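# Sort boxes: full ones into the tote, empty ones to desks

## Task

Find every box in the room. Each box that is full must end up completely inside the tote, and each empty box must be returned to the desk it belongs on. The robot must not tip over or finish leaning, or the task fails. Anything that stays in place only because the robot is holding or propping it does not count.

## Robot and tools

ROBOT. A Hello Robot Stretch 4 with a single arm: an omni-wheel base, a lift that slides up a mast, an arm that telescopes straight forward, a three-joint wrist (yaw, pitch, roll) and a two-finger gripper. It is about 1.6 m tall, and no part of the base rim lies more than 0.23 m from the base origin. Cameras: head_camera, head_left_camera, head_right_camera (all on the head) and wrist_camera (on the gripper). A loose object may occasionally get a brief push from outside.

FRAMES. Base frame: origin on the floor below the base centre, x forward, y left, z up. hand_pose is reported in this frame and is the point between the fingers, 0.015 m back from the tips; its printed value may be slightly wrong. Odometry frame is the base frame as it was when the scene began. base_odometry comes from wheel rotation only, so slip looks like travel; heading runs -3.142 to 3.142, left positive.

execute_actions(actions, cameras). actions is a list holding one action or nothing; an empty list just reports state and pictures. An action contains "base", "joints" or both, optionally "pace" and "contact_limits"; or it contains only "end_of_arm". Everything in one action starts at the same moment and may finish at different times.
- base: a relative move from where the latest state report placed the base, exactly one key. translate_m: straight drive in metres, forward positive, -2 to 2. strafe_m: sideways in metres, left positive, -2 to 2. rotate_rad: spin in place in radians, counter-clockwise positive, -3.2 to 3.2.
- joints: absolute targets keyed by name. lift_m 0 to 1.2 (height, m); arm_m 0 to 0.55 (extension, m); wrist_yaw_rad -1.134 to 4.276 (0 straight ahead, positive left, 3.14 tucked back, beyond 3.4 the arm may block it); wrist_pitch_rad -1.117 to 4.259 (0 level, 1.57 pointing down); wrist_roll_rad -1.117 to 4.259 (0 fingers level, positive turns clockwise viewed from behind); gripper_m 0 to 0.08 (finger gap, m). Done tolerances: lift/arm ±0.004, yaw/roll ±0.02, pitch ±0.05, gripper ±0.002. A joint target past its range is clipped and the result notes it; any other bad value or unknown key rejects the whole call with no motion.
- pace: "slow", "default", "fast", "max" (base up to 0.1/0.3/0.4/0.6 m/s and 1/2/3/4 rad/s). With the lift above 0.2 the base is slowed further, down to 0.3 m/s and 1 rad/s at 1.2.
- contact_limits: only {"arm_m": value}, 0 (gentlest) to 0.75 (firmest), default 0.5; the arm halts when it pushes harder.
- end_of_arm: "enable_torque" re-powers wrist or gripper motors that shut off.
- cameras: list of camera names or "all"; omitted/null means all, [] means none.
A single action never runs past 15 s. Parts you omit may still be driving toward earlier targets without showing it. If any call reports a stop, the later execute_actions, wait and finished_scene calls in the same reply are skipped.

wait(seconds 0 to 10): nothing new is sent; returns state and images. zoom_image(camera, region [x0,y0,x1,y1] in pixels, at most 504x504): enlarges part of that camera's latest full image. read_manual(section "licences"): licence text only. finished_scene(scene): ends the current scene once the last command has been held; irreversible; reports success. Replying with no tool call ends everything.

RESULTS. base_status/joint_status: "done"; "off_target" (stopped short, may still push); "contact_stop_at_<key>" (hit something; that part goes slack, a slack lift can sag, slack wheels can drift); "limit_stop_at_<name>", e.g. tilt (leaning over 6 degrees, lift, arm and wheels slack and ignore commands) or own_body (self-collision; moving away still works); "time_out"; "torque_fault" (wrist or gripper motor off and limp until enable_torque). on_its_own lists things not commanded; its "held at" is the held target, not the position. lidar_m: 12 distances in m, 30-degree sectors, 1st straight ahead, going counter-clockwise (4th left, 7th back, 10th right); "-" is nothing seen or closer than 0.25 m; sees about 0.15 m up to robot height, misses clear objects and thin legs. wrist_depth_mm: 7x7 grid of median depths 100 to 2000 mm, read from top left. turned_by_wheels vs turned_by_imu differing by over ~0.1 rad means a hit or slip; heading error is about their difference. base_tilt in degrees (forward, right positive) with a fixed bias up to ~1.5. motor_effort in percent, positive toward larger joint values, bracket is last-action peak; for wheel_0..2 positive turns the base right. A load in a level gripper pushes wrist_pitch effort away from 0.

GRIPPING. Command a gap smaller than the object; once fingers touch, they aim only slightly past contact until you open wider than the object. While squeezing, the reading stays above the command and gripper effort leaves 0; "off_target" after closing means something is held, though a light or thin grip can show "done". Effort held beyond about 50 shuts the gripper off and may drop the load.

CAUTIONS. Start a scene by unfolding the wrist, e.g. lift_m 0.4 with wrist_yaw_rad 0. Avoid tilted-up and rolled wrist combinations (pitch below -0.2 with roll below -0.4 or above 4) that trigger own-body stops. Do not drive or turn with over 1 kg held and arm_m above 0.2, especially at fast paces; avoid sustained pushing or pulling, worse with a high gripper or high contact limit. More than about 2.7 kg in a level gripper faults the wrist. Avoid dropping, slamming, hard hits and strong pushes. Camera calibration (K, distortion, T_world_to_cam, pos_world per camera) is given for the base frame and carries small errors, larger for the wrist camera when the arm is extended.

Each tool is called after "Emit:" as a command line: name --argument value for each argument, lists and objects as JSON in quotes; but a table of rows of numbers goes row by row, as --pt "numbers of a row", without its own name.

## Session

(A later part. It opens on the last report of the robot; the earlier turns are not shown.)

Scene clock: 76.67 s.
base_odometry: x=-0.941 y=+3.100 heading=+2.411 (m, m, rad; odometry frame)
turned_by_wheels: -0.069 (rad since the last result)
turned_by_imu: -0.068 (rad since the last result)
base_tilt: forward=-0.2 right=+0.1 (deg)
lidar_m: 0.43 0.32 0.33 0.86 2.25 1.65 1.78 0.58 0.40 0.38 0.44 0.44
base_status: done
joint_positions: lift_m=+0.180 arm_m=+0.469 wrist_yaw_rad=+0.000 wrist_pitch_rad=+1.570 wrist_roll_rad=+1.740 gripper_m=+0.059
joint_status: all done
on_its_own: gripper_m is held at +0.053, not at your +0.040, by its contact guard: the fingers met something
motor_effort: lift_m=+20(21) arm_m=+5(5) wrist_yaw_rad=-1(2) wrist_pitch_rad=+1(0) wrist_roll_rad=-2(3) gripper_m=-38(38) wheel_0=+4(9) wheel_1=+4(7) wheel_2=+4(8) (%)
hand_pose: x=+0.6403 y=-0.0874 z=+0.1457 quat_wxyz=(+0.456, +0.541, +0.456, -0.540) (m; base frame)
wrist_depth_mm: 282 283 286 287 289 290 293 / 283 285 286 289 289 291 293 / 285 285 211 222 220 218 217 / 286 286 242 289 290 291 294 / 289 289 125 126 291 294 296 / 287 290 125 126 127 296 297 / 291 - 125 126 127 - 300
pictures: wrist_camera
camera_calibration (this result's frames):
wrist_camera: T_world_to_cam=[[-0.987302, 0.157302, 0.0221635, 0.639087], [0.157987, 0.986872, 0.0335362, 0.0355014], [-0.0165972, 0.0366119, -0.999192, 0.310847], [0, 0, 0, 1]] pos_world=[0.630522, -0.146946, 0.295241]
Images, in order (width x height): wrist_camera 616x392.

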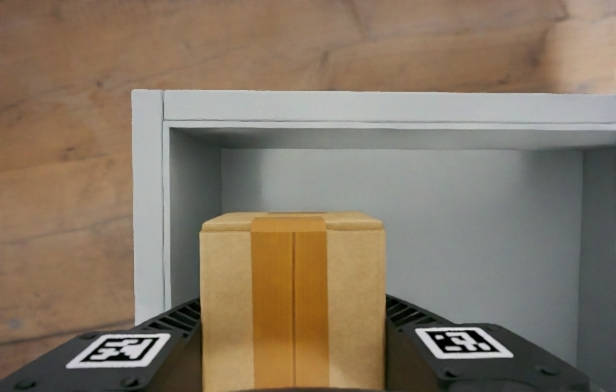

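Emit:
execute_actions --actions '[{"joints":{"arm_m":0.456,"lift_m":0.12}}]' --cameras '[]'

Emit:
execute_actions --actions '[{"joints":{"lift_m":0.069},"pace":"slow"}]' --cameras '["wrist_camera"]'

Scene clock: 79.10 s.
base_odometry: x=-0.941 y=+3.100 heading=+2.411 (m, m, rad; odometry frame)
turned_by_wheels: +0.000 (rad since the last result)
turned_by_imu: +0.000 (rad since the last result)
base_tilt: forward=-0.3 right=+0.1 (deg)
lidar_m: 0.42 0.32 0.32 0.88 2.24 1.66 1.75 0.56 0.41 0.39 0.45 0.42
base_status: not commanded
joint_positions: lift_m=+0.120 arm_m=+0.457 wrist_yaw_rad=+0.000 wrist_pitch_rad=+1.570 wrist_roll_rad=+1.740 gripper_m=+0.059
joint_status: all done
on_its_own: gripper_m is held at +0.053, not at your +0.040, by its contact guard: the fingers met something
motor_effort: lift_m=+20(18) arm_m=-4(5) wrist_yaw_rad=-1(2) wrist_pitch_rad=+1(0) wrist_roll_rad=-1(2) gripper_m=-38(38) wheel_0=+4(4) wheel_1=+5(4) wheel_2=+5(5) (%)
hand_pose: x=+0.6279 y=-0.0874 z=+0.0857 quat_wxyz=(+0.456, +0.541, +0.456, -0.540) (m; base frame)
wrist_depth_mm: 223 224 225 227 229 230 232 / 107 108 109 110 110 111 111 / 108 149 204 202 200 199 198 / 109 160 227 229 230 232 232 / 109 160 125 125 231 233 234 / 110 148 125 126 127 234 236 / 110 - 125 127 127 - -
pictures: none
No camera images: the call's "cameras" was empty. Leave "cameras" out to get every camera's image.

Scene clock: 80.40 s.
base_odometry: x=-0.941 y=+3.100 heading=+2.411 (m, m, rad; odometry frame)
turned_by_wheels: +0.000 (rad since the last result)
turned_by_imu: +0.000 (rad since the last result)
base_tilt: forward=-0.3 right=+0.2 (deg)
lidar_m: 0.42 0.33 0.32 0.87 2.23 1.64 1.75 0.59 0.40 0.39 0.46 0.42
base_status: not commanded
joint_positions: lift_m=+0.070 arm_m=+0.457 wrist_yaw_rad=-0.001 wrist_pitch_rad=+1.567 wrist_roll_rad=+1.740 gripper_m=+0.059
joint_status: all done
on_its_own: gripper_m is held at +0.053, not at your +0.040, by its contact guard: the fingers met something
motor_effort: lift_m=+10(17) arm_m=-3(5) wrist_yaw_rad=+3(4) wrist_pitch_rad=+9(9) wrist_roll_rad=-1(1) gripper_m=-39(38) wheel_0=+5(4) wheel_1=+4(4) wheel_2=+4(5) (%)
hand_pose: x=+0.6281 y=-0.0874 z=+0.0354 quat_wxyz=(+0.456, +0.542, +0.455, -0.540) (m; base frame)
wrist_depth_mm: - - - - - - - / - - - - - - - / 110 144 180 181 181 182 182 / 110 154 181 182 183 182 183 / 110 154 125 125 183 184 185 / 110 144 125 126 127 185 185 / - - 125 126 127 - -
pictures: wrist_camera
camera_calibration (this result's frames):
wrist_camera: T_world_to_cam=[[-0.987207, 0.158218, 0.0197398, 0.629583], [0.158819, 0.986725, 0.0339229, 0.040578], [-0.0141105, 0.036624, -0.999229, 0.198952], [0, 0, 0, 1]] pos_world=[0.617891, -0.146937, 0.184994]
Images, in order (width x height): wrist_camera 616x392.

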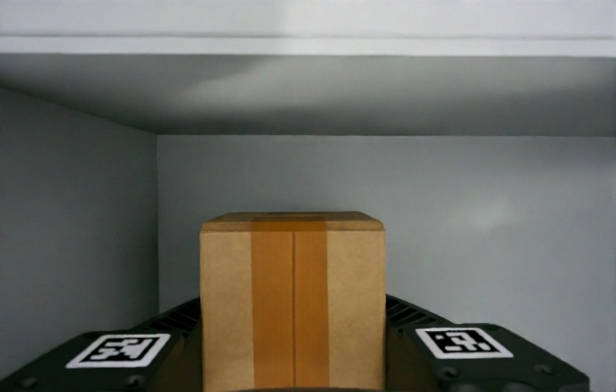

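Emit:
execute_actions --actions '[{"joints":{"lift_m":0.09}}]' --cameras '[]'

Emit:
execute_actions --actions '[{"joints":{"arm_m":0.442}}]' --cameras '[]'

Emit:
execute_actions --actions '[{"joints":{"lift_m":0.066},"pace":"slow"}]' --cameras '["wrist_camera"]'

Scene clock: 83.00 s.
base_odometry: x=-0.941 y=+3.100 heading=+2.411 (m, m, rad; odometry frame)
turned_by_wheels: +0.000 (rad since the last result)
turned_by_imu: +0.000 (rad since the last result)
base_tilt: forward=-0.3 right=+0.1 (deg)
lidar_m: 0.45 0.30 0.32 0.87 2.24 1.63 1.75 0.58 0.41 0.39 0.46 0.44
base_status: not commanded
joint_positions: lift_m=+0.090 arm_m=+0.457 wrist_yaw_rad=+0.000 wrist_pitch_rad=+1.570 wrist_roll_rad=+1.740 gripper_m=+0.059
joint_status: all done
on_its_own: gripper_m is held at +0.053, not at your +0.040, by its contact guard: the fingers met something
motor_effort: lift_m=+25(25) arm_m=-3(3) wrist_yaw_rad=+1(3) wrist_pitch_rad=+0(7) wrist_roll_rad=+0(1) gripper_m=-38(39) wheel_0=+4(4) wheel_1=+5(5) wheel_2=+5(5) (%)
hand_pose: x=+0.6277 y=-0.0874 z=+0.0552 quat_wxyz=(+0.456, +0.541, +0.456, -0.540) (m; base frame)
wrist_depth_mm: - - - - - - - / - - - - - - - / 113 149 196 196 198 198 196 / 113 160 196 197 199 200 202 / 113 160 125 125 200 202 202 / 113 149 125 126 127 203 204 / - - 126 126 127 - -
pictures: none
No camera images: the call's "cameras" was empty. Leave "cameras" out to get every camera's image.

Scene clock: 83.67 s.
base_odometry: x=-0.941 y=+3.100 heading=+2.411 (m, m, rad; odometry frame)
turned_by_wheels: +0.000 (rad since the last result)
turned_by_imu: +0.000 (rad since the last result)
base_tilt: forward=-0.3 right=+0.2 (deg)
lidar_m: 0.43 0.33 0.31 0.89 2.24 1.63 1.75 0.58 0.41 0.38 0.45 0.43
base_status: not commanded
joint_positions: lift_m=+0.090 arm_m=+0.443 wrist_yaw_rad=+0.000 wrist_pitch_rad=+1.570 wrist_roll_rad=+1.740 gripper_m=+0.059
joint_status: all done
on_its_own: gripper_m is held at +0.053, not at your +0.040, by its contact guard: the fingers met something
motor_effort: lift_m=+25(25) arm_m=-5(5) wrist_yaw_rad=+0(1) wrist_pitch_rad=+0(1) wrist_roll_rad=+0(1) gripper_m=-38(37) wheel_0=+5(4) wheel_1=+5(4) wheel_2=+5(5) (%)
hand_pose: x=+0.6139 y=-0.0874 z=+0.0552 quat_wxyz=(+0.456, +0.541, +0.456, -0.540) (m; base frame)
wrist_depth_mm: - - - - - - - / - - - - - - - / 120 167 181 180 178 177 176 / 125 193 196 198 199 202 202 / 126 193 125 126 200 202 202 / 126 179 125 126 127 203 204 / 114 - 126 126 127 - -
pictures: none
No camera images: the call's "cameras" was empty. Leave "cameras" out to get every camera's image.

Scene clock: 84.63 s.
base_odometry: x=-0.941 y=+3.100 heading=+2.411 (m, m, rad; odometry frame)
turned_by_wheels: +0.000 (rad since the last result)
turned_by_imu: +0.000 (rad since the last result)
base_tilt: forward=-0.3 right=+0.2 (deg)
lidar_m: 0.43 0.32 0.31 0.86 2.24 1.62 1.76 0.56 0.40 0.39 0.46 0.44
base_status: not commanded
joint_positions: lift_m=+0.066 arm_m=+0.443 wrist_yaw_rad=+0.000 wrist_pitch_rad=+1.570 wrist_roll_rad=+1.740 gripper_m=+0.059
joint_status: all done
on_its_own: gripper_m is held at +0.053, not at your +0.040, by its contact guard: the fingers met something
motor_effort: lift_m=+18(24) arm_m=-5(5) wrist_yaw_rad=-1(1) wrist_pitch_rad=+0(0) wrist_roll_rad=+0(0) gripper_m=-38(38) wheel_0=+5(5) wheel_1=+5(4) wheel_2=+5(4) (%)
hand_pose: x=+0.6138 y=-0.0874 z=+0.0318 quat_wxyz=(+0.456, +0.541, +0.456, -0.540) (m; base frame)
wrist_depth_mm: - - - - - - - / - - - - - - - / 119 167 173 174 175 176 176 / 125 173 174 175 176 177 178 / 125 174 125 125 177 178 179 / 125 175 125 126 127 179 180 / 114 - 126 126 127 - -
pictures: wrist_camera
camera_calibration (this result's frames):
wrist_camera: T_world_to_cam=[[-0.987328, 0.157062, 0.0226959, 0.615418], [0.157765, 0.98691, 0.0334509, 0.0436498], [-0.0171449, 0.0366076, -0.999183, 0.196985], [0, 0, 0, 1]] pos_world=[0.60411, -0.146948, 0.181397]
Images, in order (width x height): wrist_camera 616x392.

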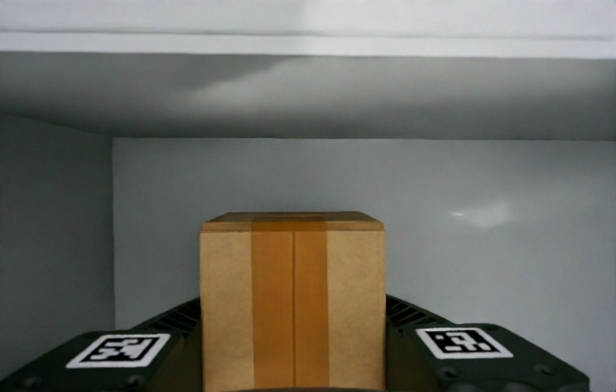

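Emit:
execute_actions --actions '[{"joints":{"gripper_m":0.075}}]' --cameras '[]'

Emit:
execute_actions --actions '[{"joints":{"lift_m":0.3}}]' --cameras '["wrist_camera"]'

Scene clock: 86.70 s.
base_odometry: x=-0.941 y=+3.100 heading=+2.411 (m, m, rad; odometry frame)
turned_by_wheels: +0.000 (rad since the last result)
turned_by_imu: +0.000 (rad since the last result)
base_tilt: forward=-0.3 right=+0.2 (deg)
lidar_m: 0.44 0.31 0.33 0.89 2.23 1.62 1.75 0.58 0.41 0.39 0.45 0.40
base_status: not commanded
joint_positions: lift_m=+0.066 arm_m=+0.443 wrist_yaw_rad=+0.000 wrist_pitch_rad=+1.570 wrist_roll_rad=+1.740 gripper_m=+0.075
joint_status: all done
motor_effort: lift_m=+18(18) arm_m=-5(5) wrist_yaw_rad=+0(0) wrist_pitch_rad=-1(2) wrist_roll_rad=+0(1) gripper_m=+3(38) wheel_0=+5(5) wheel_1=+5(4) wheel_2=+5(5) (%)
hand_pose: x=+0.6138 y=-0.0874 z=+0.0318 quat_wxyz=(+0.456, +0.541, +0.456, -0.540) (m; base frame)
wrist_depth_mm: - - - - - - - / - - - - - - - / 119 167 173 174 175 176 175 / 125 172 174 175 176 177 178 / 125 174 125 125 177 178 179 / 125 167 125 126 129 178 180 / - 107 126 127 128 - -
pictures: none
No camera images: the call's "cameras" was empty. Leave "cameras" out to get every camera's image.

Scene clock: 88.73 s.
base_odometry: x=-0.941 y=+3.100 heading=+2.411 (m, m, rad; odometry frame)
turned_by_wheels: +0.000 (rad since the last result)
turned_by_imu: +0.000 (rad since the last result)
base_tilt: forward=-0.2 right=+0.1 (deg)
lidar_m: 0.43 0.33 0.29 0.87 2.26 1.66 1.76 0.60 0.42 0.39 0.45 0.42
base_status: not commanded
joint_positions: lift_m=+0.300 arm_m=+0.443 wrist_yaw_rad=+0.000 wrist_pitch_rad=+1.570 wrist_roll_rad=+1.740 gripper_m=+0.075
joint_status: all done
motor_effort: lift_m=+24(28) arm_m=-5(5) wrist_yaw_rad=+0(1) wrist_pitch_rad=-1(1) wrist_roll_rad=-1(1) gripper_m=+2(2) wheel_0=+5(5) wheel_1=+4(4) wheel_2=+6(5) (%)
hand_pose: x=+0.6138 y=-0.0874 z=+0.2653 quat_wxyz=(+0.456, +0.541, +0.456, -0.540) (m; base frame)
wrist_depth_mm: 399 404 404 407 407 410 413 / 402 402 407 410 413 413 415 / 402 407 407 407 407 397 418 / 407 407 410 407 413 397 366 / 410 410 410 364 418 397 368 / 410 413 392 415 166 370 368 / - 107 301 322 145 - -
pictures: wrist_camera
camera_calibration (this result's frames):
wrist_camera: T_world_to_cam=[[-0.98733, 0.157055, 0.0226394, 0.610143], [0.157756, 0.986911, 0.0334599, 0.0358394], [-0.017088, 0.0366074, -0.999184, 0.430294], [0, 0, 0, 1]] pos_world=[0.604112, -0.146948, 0.414931]
Images, in order (width x height): wrist_camera 616x392.

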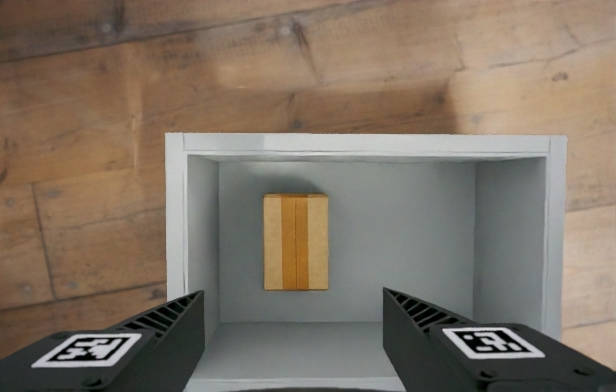

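Emit:
execute_actions --actions '[{"base":{"translate_m":-0.35},"joints":{"arm_m":0.05,"wrist_roll_rad":0.016,"gripper_m":0.08}}]' --cameras '[]'

Emit:
execute_actions --actions '[{"joints":{"lift_m":0.92}}]' --cameras '[]'

Emit:
execute_actions --actions '[{"base":{"strafe_m":1.135}}]' --cameras '[]'

Emit:
execute_actions --actions '[{"base":{"translate_m":0.23},"joints":{"arm_m":0.48}}]' --cameras '["wrist_camera","head_right_camera"]'

Scene clock: 94.23 s.
base_odometry: x=-0.681 y=+2.867 heading=+2.411 (m, m, rad; odometry frame)
turned_by_wheels: +0.000 (rad since the last result)
turned_by_imu: -0.001 (rad since the last result)
base_tilt: forward=-0.2 right=+0.1 (deg)
lidar_m: 0.76 0.60 0.82 2.50 1.71 1.29 1.75 0.59 0.40 0.40 0.40 0.59
base_status: done
joint_positions: lift_m=+0.300 arm_m=+0.051 wrist_yaw_rad=+0.000 wrist_pitch_rad=+1.570 wrist_roll_rad=+0.016 gripper_m=+0.080
joint_status: all done
motor_effort: lift_m=+23(24) arm_m=-5(5) wrist_yaw_rad=+0(1) wrist_pitch_rad=+0(1) wrist_roll_rad=-1(4) gripper_m=+2(0) wheel_0=-4(10) wheel_1=-4(11) wheel_2=+3(12) (%)
hand_pose: x=+0.2218 y=-0.0874 z=+0.2654 quat_wxyz=(+0.707, +0.006, +0.707, -0.006) (m; base frame)
wrist_depth_mm: 402 404 407 410 415 418 421 / 402 407 407 413 418 421 421 / 404 407 410 413 415 421 424 / 404 410 415 415 421 421 427 / 410 413 415 418 421 424 427 / 413 242 248 366 421 427 430 / - 114 202 225 247 - -
pictures: none
No camera images: the call's "cameras" was empty. Leave "cameras" out to get every camera's image.

Scene clock: 97.57 s.
base_odometry: x=-0.681 y=+2.867 heading=+2.411 (m, m, rad; odometry frame)
turned_by_wheels: +0.000 (rad since the last result)
turned_by_imu: +0.000 (rad since the last result)
base_tilt: forward=-0.3 right=+0.2 (deg)
lidar_m: 0.78 0.62 0.80 2.51 1.71 1.30 1.78 0.61 0.42 0.39 0.41 0.58
base_status: not commanded
joint_positions: lift_m=+0.920 arm_m=+0.051 wrist_yaw_rad=+0.000 wrist_pitch_rad=+1.570 wrist_roll_rad=+0.016 gripper_m=+0.080
joint_status: all done
motor_effort: lift_m=+24(25) arm_m=-5(4) wrist_yaw_rad=+0(0) wrist_pitch_rad=+0(1) wrist_roll_rad=-2(2) gripper_m=+3(2) wheel_0=-5(5) wheel_1=-5(5) wheel_2=+4(3) (%)
hand_pose: x=+0.2218 y=-0.0874 z=+0.8853 quat_wxyz=(+0.707, +0.006, +0.707, -0.006) (m; base frame)
wrist_depth_mm: 1008 1008 1025 1042 1042 741 512 / 1025 1025 1025 1060 1060 741 517 / 1008 1042 1042 1042 1060 741 517 / 1025 1025 1025 1060 1060 741 517 / 1042 1042 820 842 1060 750 517 / 1025 1042 831 842 1060 661 508 / - 114 842 831 1078 - -
pictures: none
No camera images: the call's "cameras" was empty. Leave "cameras" out to get every camera's image.

Scene clock: 102.67 s.
base_odometry: x=-1.438 y=+2.022 heading=+2.411 (m, m, rad; odometry frame)
turned_by_wheels: +0.000 (rad since the last result)
turned_by_imu: +0.000 (rad since the last result)
base_tilt: forward=-0.3 right=+0.1 (deg)
lidar_m: 0.56 0.58 0.81 1.35 1.40 1.26 1.20 1.26 1.62 1.54 0.81 0.59
base_status: done
joint_positions: lift_m=+0.920 arm_m=+0.051 wrist_yaw_rad=+0.000 wrist_pitch_rad=+1.570 wrist_roll_rad=+0.016 gripper_m=+0.080
joint_status: not commanded
motor_effort: lift_m=+23(24) arm_m=-5(5) wrist_yaw_rad=+0(0) wrist_pitch_rad=+0(1) wrist_roll_rad=-2(1) gripper_m=+2(2) wheel_0=-4(13) wheel_1=+3(12) wheel_2=+0(1) (%)
hand_pose: x=+0.2218 y=-0.0874 z=+0.8853 quat_wxyz=(+0.707, +0.006, +0.707, -0.006) (m; base frame)
wrist_depth_mm: 1025 1025 1008 1042 1060 1060 1042 / 1008 1025 1025 1025 1042 1060 1078 / 1008 1025 1042 1042 1060 1060 1078 / 1025 1042 1042 1060 1060 1078 1078 / 1042 1025 831 831 1042 1060 1078 / 1042 1042 831 842 1060 1060 1078 / - 114 842 842 1060 - -
pictures: none
No camera images: the call's "cameras" was empty. Leave "cameras" out to get every camera's image.

Scene clock: 105.03 s.
base_odometry: x=-1.609 y=+2.175 heading=+2.411 (m, m, rad; odometry frame)
turned_by_wheels: +0.001 (rad since the last result)
turned_by_imu: +0.001 (rad since the last result)
base_tilt: forward=-0.3 right=+0.1 (deg)
lidar_m: 0.32 0.35 0.51 1.36 1.42 1.52 1.43 1.50 1.60 1.54 0.47 0.37
base_status: done
joint_positions: lift_m=+0.920 arm_m=+0.479 wrist_yaw_rad=+0.000 wrist_pitch_rad=+1.570 wrist_roll_rad=+0.016 gripper_m=+0.080
joint_status: all done
motor_effort: lift_m=+24(24) arm_m=+5(6) wrist_yaw_rad=-1(0) wrist_pitch_rad=+1(0) wrist_roll_rad=+0(2) gripper_m=+3(2) wheel_0=+5(9) wheel_1=+5(12) wheel_2=-2(13) (%)
hand_pose: x=+0.6503 y=-0.0874 z=+0.8854 quat_wxyz=(+0.707, +0.006, +0.707, -0.006) (m; base frame)
wrist_depth_mm: 301 304 306 309 310 312 315 / 303 304 307 310 312 315 319 / 306 306 309 310 315 317 319 / 306 309 310 263 314 319 320 / 307 307 312 314 319 320 322 / 309 309 314 315 317 320 322 / - 114 314 319 319 - -
pictures: head_right_camera, wrist_camera
camera_calibration (this result's frames):
wrist_camera: T_world_to_cam=[[-0.00421645, -0.999725, 0.0230519, -0.108669], [-0.99946, 0.0049643, 0.0324819, 0.6769], [-0.0325875, -0.0229025, -0.999206, 1.05533], [0, 0, 0, 1]] pos_world=[0.710467, -0.0878296, 1.03501]
Images, in order (width x height): head_right_camera 420x672, wrist_camera 616x392.

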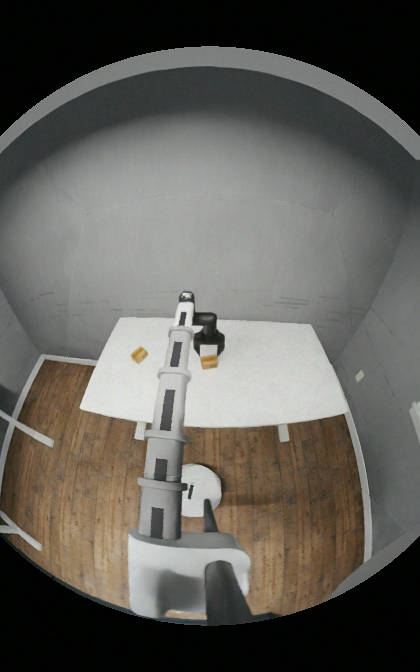

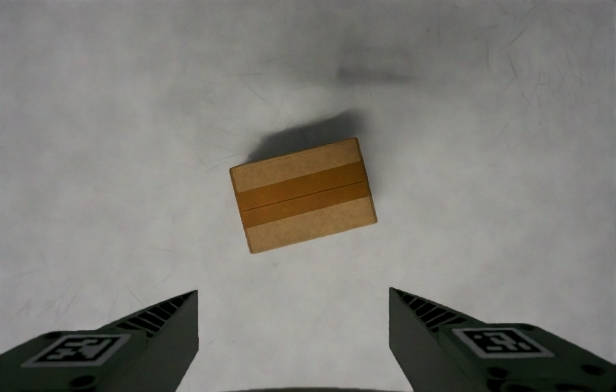

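Emit:
execute_actions --actions '[{"joints":{"arm_m":0.531,"wrist_roll_rad":1.346,"lift_m":0.86}}]' --cameras '["wrist_camera"]'

Scene clock: 107.63 s.
base_odometry: x=-1.609 y=+2.175 heading=+2.411 (m, m, rad; odometry frame)
turned_by_wheels: +0.000 (rad since the last result)
turned_by_imu: +0.000 (rad since the last result)
base_tilt: forward=-0.4 right=+0.1 (deg)
lidar_m: 0.33 0.36 0.51 1.35 1.42 1.51 1.43 1.51 1.60 1.54 0.49 0.35
base_status: not commanded
joint_positions: lift_m=+0.860 arm_m=+0.530 wrist_yaw_rad=+0.000 wrist_pitch_rad=+1.570 wrist_roll_rad=+1.346 gripper_m=+0.080
joint_status: all done
motor_effort: lift_m=+19(23) arm_m=+5(5) wrist_yaw_rad=-1(0) wrist_pitch_rad=+1(1) wrist_roll_rad=+1(5) gripper_m=+2(2) wheel_0=+5(5) wheel_1=+5(5) wheel_2=-2(3) (%)
hand_pose: x=+0.7012 y=-0.0874 z=+0.8258 quat_wxyz=(+0.553, +0.441, +0.553, -0.440) (m; base frame)
wrist_depth_mm: 244 245 247 248 250 251 252 / 246 246 248 250 252 253 253 / 246 248 250 250 252 254 255 / 248 249 251 205 254 256 257 / 249 250 252 203 255 257 258 / 250 251 206 204 205 258 259 / - 114 256 256 206 - -
pictures: wrist_camera
camera_calibration (this result's frames):
wrist_camera: T_world_to_cam=[[-0.971829, -0.234626, 0.0223387, 0.638927], [-0.233833, 0.971709, 0.0332208, 0.276762], [-0.0295012, 0.0270614, -0.999198, 0.999624], [0, 0, 0, 1]] pos_world=[0.715134, -0.146074, 0.975355]
Images, in order (width x height): wrist_camera 616x392.

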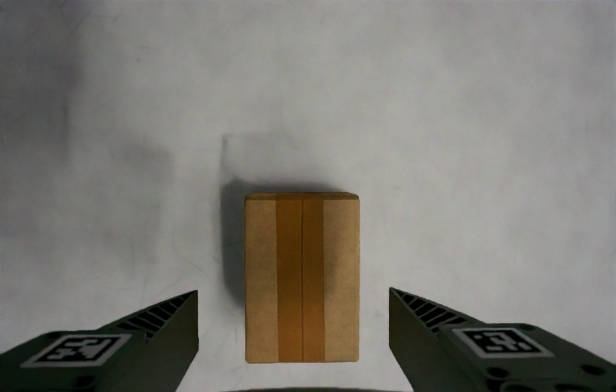

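Emit:
execute_actions --actions '[{"joints":{"lift_m":0.783}}]' --cameras '["wrist_camera"]'

Emit:
execute_actions --actions '[{"joints":{"gripper_m":0.04}}]' --cameras '[]'

Emit:
execute_actions --actions '[{"joints":{"lift_m":0.87}}]' --cameras '[]'

Emit:
execute_actions --actions '[{"joints":{"wrist_pitch_rad":0.3,"wrist_roll_rad":0.016,"arm_m":0.4}}]' --cameras '["wrist_camera"]'

Scene clock: 110.03 s.
base_odometry: x=-1.609 y=+2.175 heading=+2.411 (m, m, rad; odometry frame)
turned_by_wheels: +0.000 (rad since the last result)
turned_by_imu: +0.000 (rad since the last result)
base_tilt: forward=-0.3 right=+0.2 (deg)
lidar_m: 0.33 0.35 0.51 1.36 1.43 1.51 1.43 1.50 1.59 1.52 0.51 0.36
base_status: not commanded
joint_positions: lift_m=+0.783 arm_m=+0.530 wrist_yaw_rad=+0.000 wrist_pitch_rad=+1.570 wrist_roll_rad=+1.346 gripper_m=+0.080
joint_status: all done
motor_effort: lift_m=+18(20) arm_m=+5(5) wrist_yaw_rad=-1(1) wrist_pitch_rad=-1(2) wrist_roll_rad=+1(1) gripper_m=+2(2) wheel_0=+5(5) wheel_1=+5(5) wheel_2=-2(2) (%)
hand_pose: x=+0.7012 y=-0.0874 z=+0.7488 quat_wxyz=(+0.553, +0.441, +0.553, -0.440) (m; base frame)
wrist_depth_mm: 168 170 171 172 173 174 175 / 170 170 172 172 174 175 176 / 171 172 173 174 175 176 177 / 171 173 174 174 175 177 178 / 172 173 125 125 126 178 179 / 173 174 125 126 127 179 180 / - 114 126 126 127 - -
pictures: wrist_camera
camera_calibration (this result's frames):
wrist_camera: T_world_to_cam=[[-0.971831, -0.234617, 0.0223387, 0.64065], [-0.233825, 0.971711, 0.0332208, 0.279314], [-0.0295009, 0.0270617, -0.999198, 0.922704], [0, 0, 0, 1]] pos_world=[0.715135, -0.146074, 0.898374]
Images, in order (width x height): wrist_camera 616x392.

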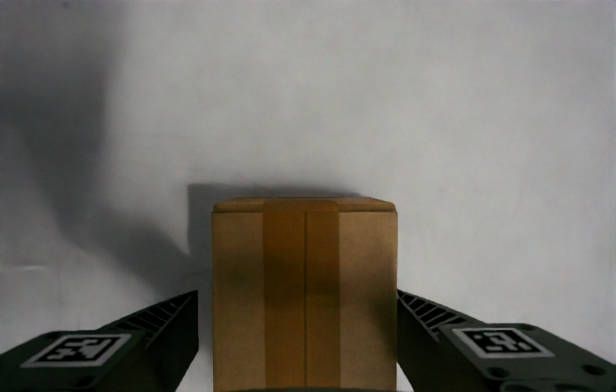

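Scene clock: 111.03 s.
base_odometry: x=-1.609 y=+2.175 heading=+2.411 (m, m, rad; odometry frame)
turned_by_wheels: +0.000 (rad since the last result)
turned_by_imu: +0.000 (rad since the last result)
base_tilt: forward=-0.3 right=+0.1 (deg)
lidar_m: 0.32 0.36 0.50 1.35 1.41 1.51 1.43 1.52 1.62 1.54 0.49 0.37
base_status: not commanded
joint_positions: lift_m=+0.783 arm_m=+0.530 wrist_yaw_rad=+0.000 wrist_pitch_rad=+1.571 wrist_roll_rad=+1.346 gripper_m=+0.059
joint_status: gripper_m off_target (ended at +0.059, target +0.040)
on_its_own: gripper_m is held at +0.053, not at your +0.040, by its contact guard: the fingers met something
motor_effort: lift_m=+19(18) arm_m=+5(5) wrist_yaw_rad=+1(1) wrist_pitch_rad=-1(2) wrist_roll_rad=+1(1) gripper_m=-38(37) wheel_0=+5(5) wheel_1=+5(5) wheel_2=-2(3) (%)
hand_pose: x=+0.7011 y=-0.0874 z=+0.7488 quat_wxyz=(+0.553, +0.441, +0.553, -0.441) (m; base frame)
wrist_depth_mm: 169 169 171 172 173 174 175 / 170 170 172 173 174 175 176 / 170 172 173 174 175 176 177 / 171 172 173 174 176 177 178 / 172 173 124 125 176 178 179 / 173 174 125 126 127 179 180 / 174 - 126 126 127 - -
pictures: none
No camera images: the call's "cameras" was empty. Leave "cameras" out to get every camera's image.

Scene clock: 112.40 s.
base_odometry: x=-1.609 y=+2.175 heading=+2.411 (m, m, rad; odometry frame)
turned_by_wheels: +0.000 (rad since the last result)
turned_by_imu: +0.000 (rad since the last result)
base_tilt: forward=-0.3 right=+0.1 (deg)
lidar_m: 0.32 0.35 0.50 1.35 1.40 1.49 1.43 1.50 1.60 1.53 0.50 0.35
base_status: not commanded
joint_positions: lift_m=+0.870 arm_m=+0.530 wrist_yaw_rad=+0.000 wrist_pitch_rad=+1.570 wrist_roll_rad=+1.346 gripper_m=+0.059
joint_status: all done
on_its_own: gripper_m is held at +0.053, not at your +0.040, by its contact guard: the fingers met something
motor_effort: lift_m=+26(25) arm_m=+5(5) wrist_yaw_rad=-1(0) wrist_pitch_rad=+0(1) wrist_roll_rad=+0(1) gripper_m=-38(38) wheel_0=+5(5) wheel_1=+5(5) wheel_2=-2(2) (%)
hand_pose: x=+0.7012 y=-0.0874 z=+0.8352 quat_wxyz=(+0.553, +0.441, +0.553, -0.441) (m; base frame)
wrist_depth_mm: 252 253 255 256 258 260 262 / 253 254 256 257 259 260 264 / 254 256 257 259 260 263 264 / 255 257 258 259 263 265 266 / 257 259 124 125 263 265 267 / 259 260 125 126 127 266 268 / 259 - 125 126 127 - 270
pictures: none
No camera images: the call's "cameras" was empty. Leave "cameras" out to get every camera's image.

Scene clock: 113.83 s.
base_odometry: x=-1.609 y=+2.175 heading=+2.411 (m, m, rad; odometry frame)
turned_by_wheels: +0.000 (rad since the last result)
turned_by_imu: +0.000 (rad since the last result)
base_tilt: forward=-0.4 right=+0.1 (deg)
lidar_m: 0.33 0.36 0.50 1.35 1.44 1.50 1.44 1.51 1.62 1.54 0.51 0.36
base_status: not commanded
joint_positions: lift_m=+0.870 arm_m=+0.401 wrist_yaw_rad=+0.000 wrist_pitch_rad=+0.307 wrist_roll_rad=+0.016 gripper_m=+0.059
joint_status: all done
on_its_own: gripper_m is held at +0.053, not at your +0.040, by its contact guard: the fingers met something
motor_effort: lift_m=+25(26) arm_m=-5(6) wrist_yaw_rad=+1(0) wrist_pitch_rad=-18(22) wrist_roll_rad=-2(5) gripper_m=-38(38) wheel_0=+5(5) wheel_1=+5(5) wheel_2=-2(2) (%)
hand_pose: x=+0.7745 y=-0.0874 z=+0.9837 quat_wxyz=(+0.988, +0.008, +0.153, -0.001) (m; base frame)
wrist_depth_mm: 439 439 445 449 452 455 459 / 459 462 462 469 473 477 480 / 477 484 484 492 496 500 504 / 500 508 504 504 521 525 530 / 535 535 124 125 544 554 559 / 559 559 125 126 127 580 585 / 504 - 126 126 127 - 512
pictures: wrist_camera
camera_calibration (this result's frames):
wrist_camera: T_world_to_cam=[[-0.023516, -0.999721, 0.00227164, -0.0750333], [-0.333399, 0.00570018, -0.942768, 1.2414], [0.942492, -0.0229275, -0.33344, -0.252469], [0, 0, 0, 1]] pos_world=[0.650068, -0.087877, 1.08634]
Images, in order (width x height): wrist_camera 616x392.

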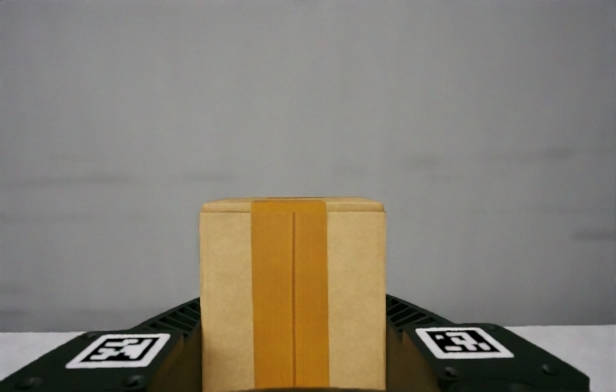

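Emit:
execute_actions --actions '[]'

Scene clock: 118.03 s.
base_odometry: x=-1.609 y=+2.175 heading=+2.411 (m, m, rad; odometry frame)
turned_by_wheels: +0.000 (rad since the last result)
turned_by_imu: +0.000 (rad since the last result)
base_tilt: forward=-0.3 right=+0.2 (deg)
lidar_m: 0.33 0.35 0.48 1.36 1.41 1.51 1.44 1.51 1.61 1.53 0.50 0.36
base_status: not commanded
joint_positions: lift_m=+0.870 arm_m=+0.401 wrist_yaw_rad=+0.000 wrist_pitch_rad=+0.306 wrist_roll_rad=+0.016 gripper_m=+0.059
joint_status: all done
on_its_own: gripper_m is held at +0.053, not at your +0.040, by its contact guard: the fingers met something
motor_effort: lift_m=+25(26) arm_m=-5(6) wrist_yaw_rad=-1(0) wrist_pitch_rad=-18(22) wrist_roll_rad=-1(5) gripper_m=-38(38) wheel_0=+5(5) wheel_1=+6(5) wheel_2=-2(2) (%)
hand_pose: x=+0.7745 y=-0.0874 z=+0.9837 quat_wxyz=(+0.988, +0.008, +0.153, -0.001) (m; base frame)
wrist_depth_mm: 436 442 442 449 449 455 462 / 455 459 466 469 477 477 484 / 480 484 488 488 496 504 508 / 500 508 508 508 517 525 530 / 530 535 124 125 539 559 564 / 559 559 125 125 127 580 585 / 508 - 125 126 127 - 508
pictures: head_camera, head_left_camera, head_right_camera, wrist_camera
camera_calibration (this result's frames):
wrist_camera: T_world_to_cam=[[-0.0235163, -0.999721, 0.00227141, -0.0750329], [-0.333373, 0.00569987, -0.942778, 1.24139], [0.942502, -0.0229279, -0.333414, -0.2525], [0, 0, 0, 1]] pos_world=[0.650065, -0.087877, 1.08634]
Images, in order (width x height): head_camera 420x560, head_left_camera 420x672, head_right_camera 420x672, wrist_camera 616x392.

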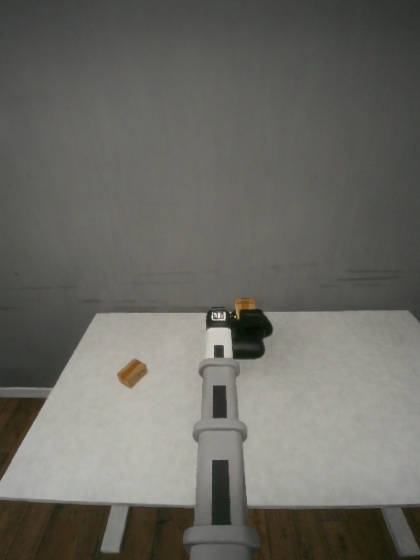

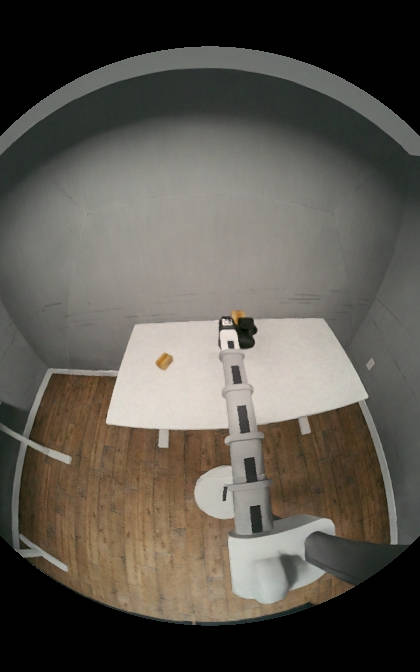

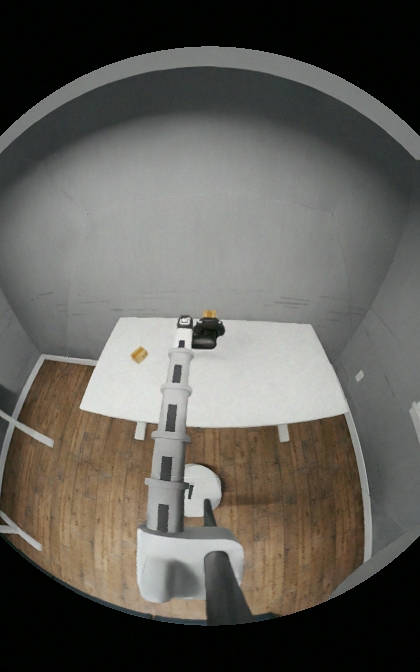

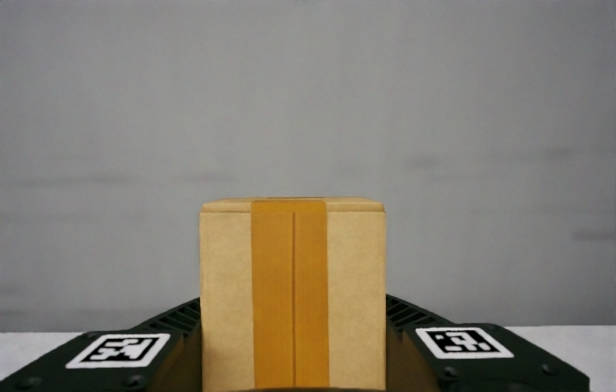

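Emit:
execute_actions --actions '[{"base":{"translate_m":-0.23},"joints":{"arm_m":0.05,"wrist_pitch_rad":1.57,"wrist_roll_rad":1.74}}]' --cameras '[]'

Emit:
execute_actions --actions '[{"base":{"strafe_m":-1.135},"joints":{"lift_m":0.3}}]' --cameras '["head_camera"]'

Emit:
execute_actions --actions '[{"base":{"translate_m":0.35},"joints":{"arm_m":0.355}}]' --cameras '["head_camera","wrist_camera"]'

Scene clock: 122.47 s.
base_odometry: x=-1.438 y=+2.022 heading=+2.410 (m, m, rad; odometry frame)
turned_by_wheels: -0.001 (rad since the last result)
turned_by_imu: -0.001 (rad since the last result)
base_tilt: forward=-0.3 right=+0.1 (deg)
lidar_m: 0.56 0.58 0.81 1.37 1.44 1.26 1.21 1.26 1.60 1.53 0.81 0.60
base_status: done
joint_positions: lift_m=+0.870 arm_m=+0.051 wrist_yaw_rad=+0.000 wrist_pitch_rad=+1.570 wrist_roll_rad=+1.740 gripper_m=+0.059
joint_status: all done
on_its_own: gripper_m is held at +0.053, not at your +0.040, by its contact guard: the fingers met something
motor_effort: lift_m=+25(25) arm_m=-4(5) wrist_yaw_rad=-1(2) wrist_pitch_rad=-2(13) wrist_roll_rad=+1(7) gripper_m=-38(38) wheel_0=-6(10) wheel_1=-6(10) wheel_2=+3(12) (%)
hand_pose: x=+0.2218 y=-0.0874 z=+0.8352 quat_wxyz=(+0.456, +0.541, +0.456, -0.540) (m; base frame)
wrist_depth_mm: 946 960 976 976 991 1008 1008 / 960 976 976 991 991 1008 1008 / 991 991 991 1008 798 1008 1008 / 976 991 991 778 778 778 455 / 976 976 124 125 788 788 1025 / 991 991 125 126 127 1025 1025 / 1008 - 125 126 127 - 1042
pictures: none
No camera images: the call's "cameras" was empty. Leave "cameras" out to get every camera's image.

Scene clock: 127.57 s.
base_odometry: x=-0.681 y=+2.867 heading=+2.410 (m, m, rad; odometry frame)
turned_by_wheels: +0.000 (rad since the last result)
turned_by_imu: +0.001 (rad since the last result)
base_tilt: forward=-0.2 right=+0.1 (deg)
lidar_m: 0.78 0.61 0.83 2.50 1.72 1.31 1.77 0.58 0.42 0.39 0.41 0.56
base_status: done
joint_positions: lift_m=+0.300 arm_m=+0.051 wrist_yaw_rad=+0.000 wrist_pitch_rad=+1.570 wrist_roll_rad=+1.740 gripper_m=+0.059
joint_status: all done
on_its_own: gripper_m is held at +0.053, not at your +0.040, by its contact guard: the fingers met something
motor_effort: lift_m=+21(23) arm_m=-4(4) wrist_yaw_rad=+0(1) wrist_pitch_rad=+2(0) wrist_roll_rad=+1(1) gripper_m=-38(39) wheel_0=+4(13) wheel_1=-4(14) wheel_2=+0(2) (%)
hand_pose: x=+0.2219 y=-0.0874 z=+0.2656 quat_wxyz=(+0.456, +0.541, +0.456, -0.540) (m; base frame)
wrist_depth_mm: 399 402 407 407 410 415 415 / 402 404 407 413 413 254 211 / 407 407 413 413 415 202 202 / 407 410 413 413 211 202 202 / 410 413 124 125 202 202 203 / 413 413 125 126 127 204 204 / 413 - 125 126 127 - -
pictures: head_camera
Images, in order (width x height): head_camera 420x560.

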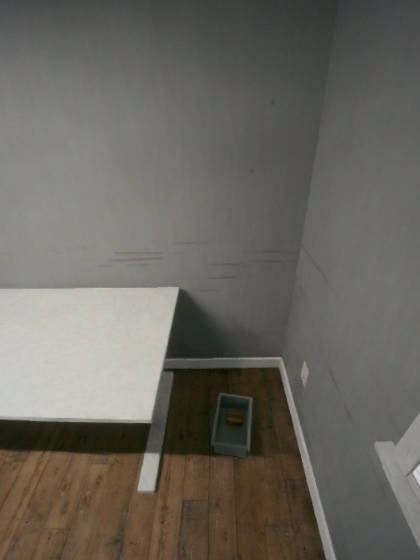

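Scene clock: 130.20 s.
base_odometry: x=-0.941 y=+3.100 heading=+2.411 (m, m, rad; odometry frame)
turned_by_wheels: +0.001 (rad since the last result)
turned_by_imu: +0.001 (rad since the last result)
base_tilt: forward=-0.3 right=+0.1 (deg)
lidar_m: 0.43 0.32 0.31 0.87 2.24 1.64 1.73 0.58 0.41 0.38 0.42 0.44
base_status: done
joint_positions: lift_m=+0.300 arm_m=+0.354 wrist_yaw_rad=+0.000 wrist_pitch_rad=+1.570 wrist_roll_rad=+1.740 gripper_m=+0.059
joint_status: all done
on_its_own: gripper_m is held at +0.053, not at your +0.040, by its contact guard: the fingers met something
motor_effort: lift_m=+21(21) arm_m=+4(5) wrist_yaw_rad=-1(1) wrist_pitch_rad=+2(1) wrist_roll_rad=+0(1) gripper_m=-38(38) wheel_0=+4(11) wheel_1=+4(10) wheel_2=+0(14) (%)
hand_pose: x=+0.5254 y=-0.0874 z=+0.2656 quat_wxyz=(+0.456, +0.541, +0.456, -0.540) (m; base frame)
wrist_depth_mm: 399 399 402 407 410 410 413 / 402 402 404 410 413 415 418 / 402 407 404 410 413 418 421 / 402 382 370 334 317 418 421 / 407 375 124 125 297 424 427 / 410 359 125 126 127 424 427 / 410 - 126 126 127 - 427
pictures: head_camera, wrist_camera
camera_calibration (this result's frames):
wrist_camera: T_world_to_cam=[[-0.987435, 0.156506, 0.0218442, 0.52307], [0.15718, 0.986999, 0.0335866, 0.050054], [-0.0163036, 0.0365981, -0.999197, 0.428621], [0, 0, 0, 1]] pos_world=[0.515618, -0.146954, 0.415169]
Images, in order (width x height): head_camera 420x560, wrist_camera 616x392.

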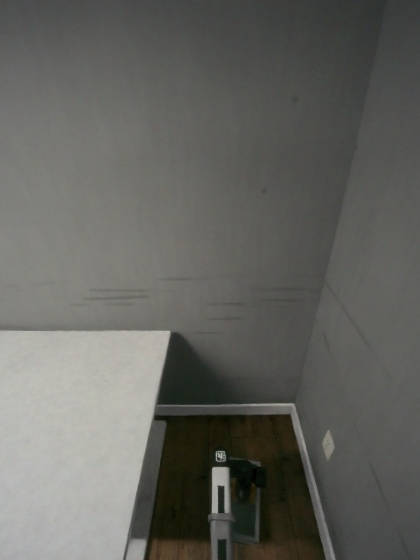

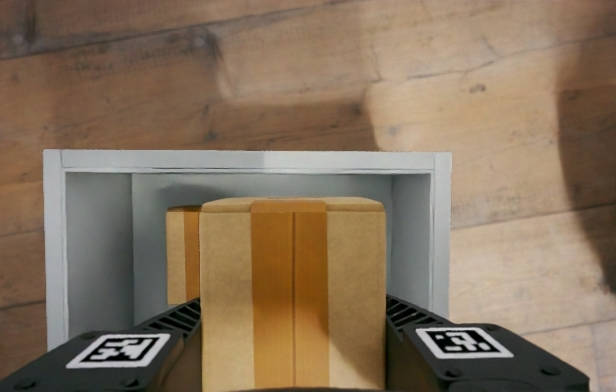

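Emit:
execute_actions --actions '[{"base":{"strafe_m":0.015},"joints":{"arm_m":0.367,"lift_m":0.12}}]' --cameras '["wrist_camera"]'

Emit:
execute_actions --actions '[{"joints":{"lift_m":0.068},"pace":"slow"}]' --cameras '["wrist_camera"]'

Scene clock: 135.37 s.
base_odometry: x=-0.951 y=+3.089 heading=+2.411 (m, m, rad; odometry frame)
turned_by_wheels: +0.000 (rad since the last result)
turned_by_imu: +0.000 (rad since the last result)
base_tilt: forward=-0.3 right=+0.1 (deg)
lidar_m: 0.44 0.30 0.33 0.91 2.22 1.63 1.82 0.58 0.44 0.39 0.46 0.46
base_status: done
joint_positions: lift_m=+0.120 arm_m=+0.366 wrist_yaw_rad=+0.000 wrist_pitch_rad=+1.570 wrist_roll_rad=+1.740 gripper_m=+0.059
joint_status: all done
on_its_own: gripper_m is held at +0.053, not at your +0.040, by its contact guard: the fingers met something
motor_effort: lift_m=+20(22) arm_m=+5(7) wrist_yaw_rad=-1(0) wrist_pitch_rad=-1(1) wrist_roll_rad=+0(0) gripper_m=-38(38) wheel_0=-4(10) wheel_1=+4(10) wheel_2=+1(1) (%)
hand_pose: x=+0.5373 y=-0.0874 z=+0.0856 quat_wxyz=(+0.456, +0.541, +0.456, -0.540) (m; base frame)
wrist_depth_mm: 222 224 226 227 228 229 231 / 107 108 108 109 110 111 111 / 218 216 214 213 211 203 163 / 223 224 226 228 229 230 172 / 215 176 124 125 231 229 171 / 215 178 125 126 126 215 172 / 225 - 126 127 127 - -
pictures: wrist_camera
camera_calibration (this result's frames):
wrist_camera: T_world_to_cam=[[-0.987388, 0.156748, 0.0222388, 0.538689], [0.157435, 0.98696, 0.0335237, 0.0540971], [-0.0166941, 0.036602, -0.99919, 0.249196], [0, 0, 0, 1]] pos_world=[0.527538, -0.146951, 0.235201]
Images, in order (width x height): wrist_camera 616x392.

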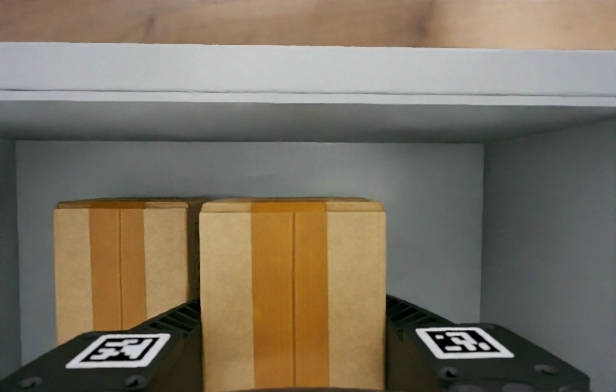

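Scene clock: 136.67 s.
base_odometry: x=-0.951 y=+3.089 heading=+2.411 (m, m, rad; odometry frame)
turned_by_wheels: +0.000 (rad since the last result)
turned_by_imu: +0.000 (rad since the last result)
base_tilt: forward=-0.3 right=+0.2 (deg)
lidar_m: 0.42 0.31 0.32 0.89 2.23 1.63 1.82 0.57 0.43 0.39 0.46 0.45
base_status: not commanded
joint_positions: lift_m=+0.068 arm_m=+0.366 wrist_yaw_rad=+0.000 wrist_pitch_rad=+1.570 wrist_roll_rad=+1.740 gripper_m=+0.059
joint_status: all done
on_its_own: gripper_m is held at +0.053, not at your +0.040, by its contact guard: the fingers met something
motor_effort: lift_m=+20(23) arm_m=+5(5) wrist_yaw_rad=+0(1) wrist_pitch_rad=-1(1) wrist_roll_rad=+0(0) gripper_m=-38(39) wheel_0=-4(4) wheel_1=+4(4) wheel_2=+0(0) (%)
hand_pose: x=+0.5372 y=-0.0874 z=+0.0337 quat_wxyz=(+0.456, +0.541, +0.456, -0.540) (m; base frame)
wrist_depth_mm: - - - - - - - / 116 - - - - - - / 171 172 173 175 176 177 163 / 172 173 174 175 177 179 172 / 124 125 124 125 178 179 172 / 125 125 125 126 127 181 172 / 125 - 126 126 127 - -
pictures: wrist_camera
camera_calibration (this result's frames):
wrist_camera: T_world_to_cam=[[-0.987348, 0.156967, 0.0224841, 0.539764], [0.157662, 0.986925, 0.0334845, 0.0557262], [-0.0169342, 0.0366058, -0.999186, 0.197417], [0, 0, 0, 1]] pos_world=[0.527492, -0.146949, 0.183254]
Images, in order (width x height): wrist_camera 616x392.

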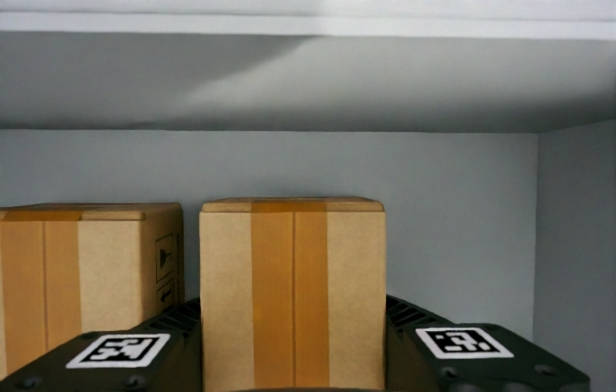

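Emit:
execute_actions --actions '[{"joints":{"gripper_m":0.07}}]' --cameras '[]'

Emit:
execute_actions --actions '[{"joints":{"lift_m":0.3}}]' --cameras '["wrist_camera"]'

Emit:
execute_actions --actions '[{"base":{"translate_m":-0.35},"joints":{"arm_m":0.05,"lift_m":0.92,"gripper_m":0.08}}]' --cameras '[]'

Emit:
execute_actions --actions '[{"base":{"strafe_m":1.555},"joints":{"wrist_roll_rad":0.016},"pace":"fast"}]' --cameras '["head_camera"]'

Scene clock: 139.33 s.
base_odometry: x=-0.951 y=+3.089 heading=+2.411 (m, m, rad; odometry frame)
turned_by_wheels: +0.000 (rad since the last result)
turned_by_imu: +0.000 (rad since the last result)
base_tilt: forward=-0.3 right=+0.1 (deg)
lidar_m: 0.43 0.30 0.32 0.89 2.23 1.62 1.81 0.60 0.42 0.41 0.46 0.46
base_status: not commanded
joint_positions: lift_m=+0.068 arm_m=+0.366 wrist_yaw_rad=+0.000 wrist_pitch_rad=+1.570 wrist_roll_rad=+1.740 gripper_m=+0.070
joint_status: all done
motor_effort: lift_m=+20(20) arm_m=+5(5) wrist_yaw_rad=+0(0) wrist_pitch_rad=+0(1) wrist_roll_rad=+0(0) gripper_m=+3(37) wheel_0=-4(4) wheel_1=+4(4) wheel_2=+0(0) (%)
hand_pose: x=+0.5372 y=-0.0874 z=+0.0337 quat_wxyz=(+0.456, +0.541, +0.456, -0.540) (m; base frame)
wrist_depth_mm: - - - - - - - / - - - - - - - / 173 174 175 175 177 178 164 / 173 174 176 177 178 179 172 / 125 130 127 128 179 180 172 / 126 127 128 128 129 181 173 / 126 101 128 129 129 - -
pictures: none
No camera images: the call's "cameras" was empty. Leave "cameras" out to get every camera's image.

Scene clock: 141.37 s.
base_odometry: x=-0.951 y=+3.089 heading=+2.411 (m, m, rad; odometry frame)
turned_by_wheels: +0.000 (rad since the last result)
turned_by_imu: +0.000 (rad since the last result)
base_tilt: forward=-0.2 right=+0.1 (deg)
lidar_m: 0.42 0.31 0.33 0.86 2.25 1.64 1.80 0.60 0.43 0.40 0.47 0.42
base_status: not commanded
joint_positions: lift_m=+0.300 arm_m=+0.366 wrist_yaw_rad=+0.000 wrist_pitch_rad=+1.570 wrist_roll_rad=+1.740 gripper_m=+0.070
joint_status: all done
motor_effort: lift_m=+24(24) arm_m=+5(5) wrist_yaw_rad=+0(0) wrist_pitch_rad=-1(1) wrist_roll_rad=+0(0) gripper_m=+2(3) wheel_0=-4(4) wheel_1=+4(4) wheel_2=+0(1) (%)
hand_pose: x=+0.5372 y=-0.0874 z=+0.2653 quat_wxyz=(+0.456, +0.541, +0.456, -0.540) (m; base frame)
wrist_depth_mm: 399 404 404 407 410 410 415 / 399 404 407 410 410 415 415 / 402 304 300 407 413 418 418 / 407 379 407 407 410 421 421 / 407 379 359 362 413 421 424 / 410 329 384 418 315 424 427 / 410 101 297 315 154 - -
pictures: wrist_camera
camera_calibration (this result's frames):
wrist_camera: T_world_to_cam=[[-0.987349, 0.156937, 0.0226428, 0.534483], [0.157638, 0.98693, 0.0334592, 0.0479936], [-0.0170959, 0.0366053, -0.999184, 0.428981], [0, 0, 0, 1]] pos_world=[0.527489, -0.14695, 0.414923]
Images, in order (width x height): wrist_camera 616x392.

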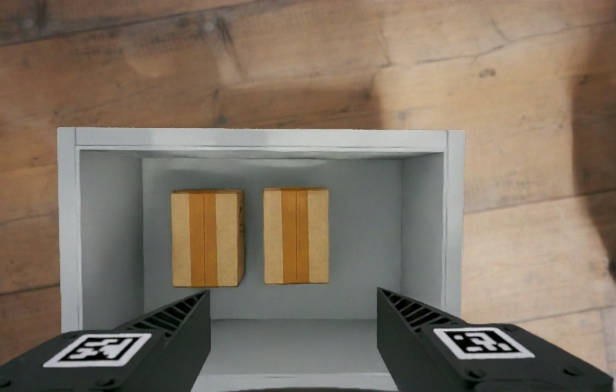

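Scene clock: 144.70 s.
base_odometry: x=-0.691 y=+2.856 heading=+2.411 (m, m, rad; odometry frame)
turned_by_wheels: +0.000 (rad since the last result)
turned_by_imu: -0.001 (rad since the last result)
base_tilt: forward=-0.3 right=+0.2 (deg)
lidar_m: 0.78 0.62 0.83 2.49 1.72 1.32 1.81 0.62 0.44 0.40 0.43 0.58
base_status: done
joint_positions: lift_m=+0.920 arm_m=+0.051 wrist_yaw_rad=+0.000 wrist_pitch_rad=+1.570 wrist_roll_rad=+1.740 gripper_m=+0.080
joint_status: all done
motor_effort: lift_m=+24(25) arm_m=-4(6) wrist_yaw_rad=+1(1) wrist_pitch_rad=-1(0) wrist_roll_rad=+1(0) gripper_m=+2(4) wheel_0=-5(11) wheel_1=-4(9) wheel_2=+3(13) (%)
hand_pose: x=+0.2218 y=-0.0874 z=+0.8853 quat_wxyz=(+0.456, +0.541, +0.456, -0.540) (m; base frame)
wrist_depth_mm: 661 707 768 842 931 1008 1042 / 931 991 1025 1042 1025 1042 1060 / 1025 1042 1042 1042 878 1060 1060 / 1042 1025 1042 1042 831 831 459 / 991 1042 1042 1060 831 842 1098 / 1042 1042 1060 1060 842 1078 1098 / - 114 1060 1060 1078 - -
pictures: none
No camera images: the call's "cameras" was empty. Leave "cameras" out to get every camera's image.

Scene clock: 150.07 s.
base_odometry: x=-1.728 y=+1.698 heading=+2.411 (m, m, rad; odometry frame)
turned_by_wheels: +0.000 (rad since the last result)
turned_by_imu: +0.000 (rad since the last result)
base_tilt: forward=-0.3 right=+0.1 (deg)
lidar_m: 0.57 1.42 0.97 0.91 0.98 1.28 1.20 1.27 2.09 1.98 0.82 0.59
base_status: done
joint_positions: lift_m=+0.920 arm_m=+0.051 wrist_yaw_rad=+0.000 wrist_pitch_rad=+1.570 wrist_roll_rad=+0.016 gripper_m=+0.080
joint_status: all done
motor_effort: lift_m=+24(24) arm_m=-5(4) wrist_yaw_rad=-1(1) wrist_pitch_rad=-1(1) wrist_roll_rad=-1(5) gripper_m=+2(2) wheel_0=-4(14) wheel_1=+2(15) wheel_2=+0(1) (%)
hand_pose: x=+0.2218 y=-0.0874 z=+0.8853 quat_wxyz=(+0.707, +0.006, +0.707, -0.006) (m; base frame)
wrist_depth_mm: 1008 1025 1042 1042 1025 1060 1060 / 1008 1025 1025 1025 1060 1060 1060 / 1008 1025 1042 1042 1060 1060 1078 / 1025 1042 1025 1060 1060 1078 1078 / 1042 1042 831 831 1060 1060 1098 / 1042 1042 820 842 1060 1078 1078 / - 114 842 842 1060 - -
pictures: head_camera
Images, in order (width x height): head_camera 420x560.

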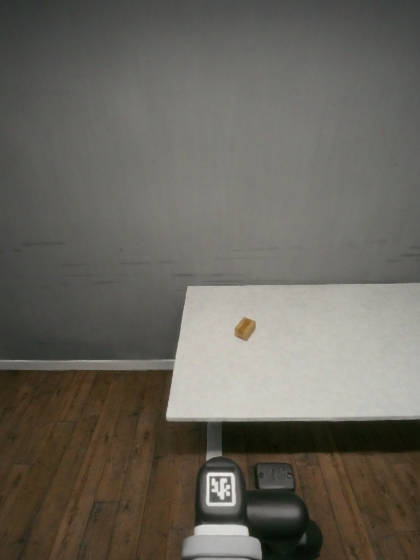

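Emit:
execute_actions --actions '[{"base":{"translate_m":0.28},"joints":{"arm_m":0.46}}]' --cameras '["head_camera","wrist_camera"]'

Scene clock: 154.23 s.
base_odometry: x=-1.937 y=+1.884 heading=+2.411 (m, m, rad; odometry frame)
turned_by_wheels: +0.001 (rad since the last result)
turned_by_imu: +0.001 (rad since the last result)
base_tilt: forward=-0.3 right=+0.1 (deg)
lidar_m: 0.28 0.30 1.53 0.90 0.96 1.33 1.48 1.58 2.04 1.19 0.40 0.31
base_status: done
joint_positions: lift_m=+0.920 arm_m=+0.459 wrist_yaw_rad=+0.000 wrist_pitch_rad=+1.570 wrist_roll_rad=+0.016 gripper_m=+0.080
joint_status: all done
motor_effort: lift_m=+23(24) arm_m=+4(5) wrist_yaw_rad=-1(1) wrist_pitch_rad=-1(0) wrist_roll_rad=-1(1) gripper_m=+2(2) wheel_0=+5(9) wheel_1=+7(10) wheel_2=-4(13) (%)
hand_pose: x=+0.6303 y=-0.0874 z=+0.8854 quat_wxyz=(+0.707, +0.006, +0.707, -0.006) (m; base frame)
wrist_depth_mm: 301 303 306 307 310 315 315 / 303 304 307 310 312 315 317 / 304 307 310 310 312 317 319 / 304 307 310 263 315 319 320 / 306 309 312 266 317 319 324 / 309 309 314 315 317 320 324 / - 114 315 317 319 - -
pictures: head_camera, wrist_camera
camera_calibration (this result's frames):
wrist_camera: T_world_to_cam=[[-0.00420582, -0.999725, 0.023052, -0.10876], [-0.999459, 0.00495442, 0.0325142, 0.656898], [-0.0326195, -0.0229028, -0.999205, 1.05469], [0, 0, 0, 1]] pos_world=[0.690489, -0.087829, 1.035]
Images, in order (width x height): head_camera 420x560, wrist_camera 616x392.

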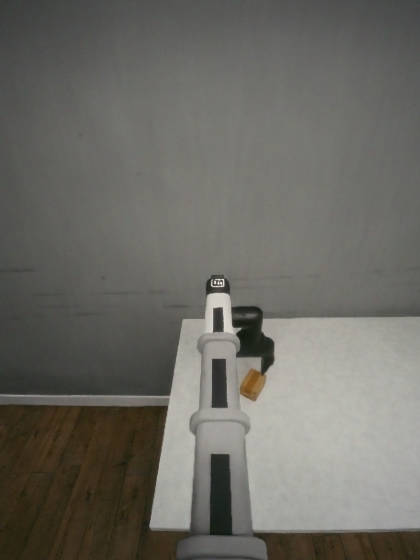

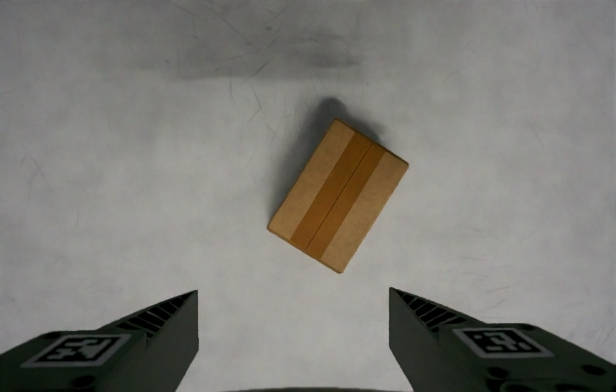

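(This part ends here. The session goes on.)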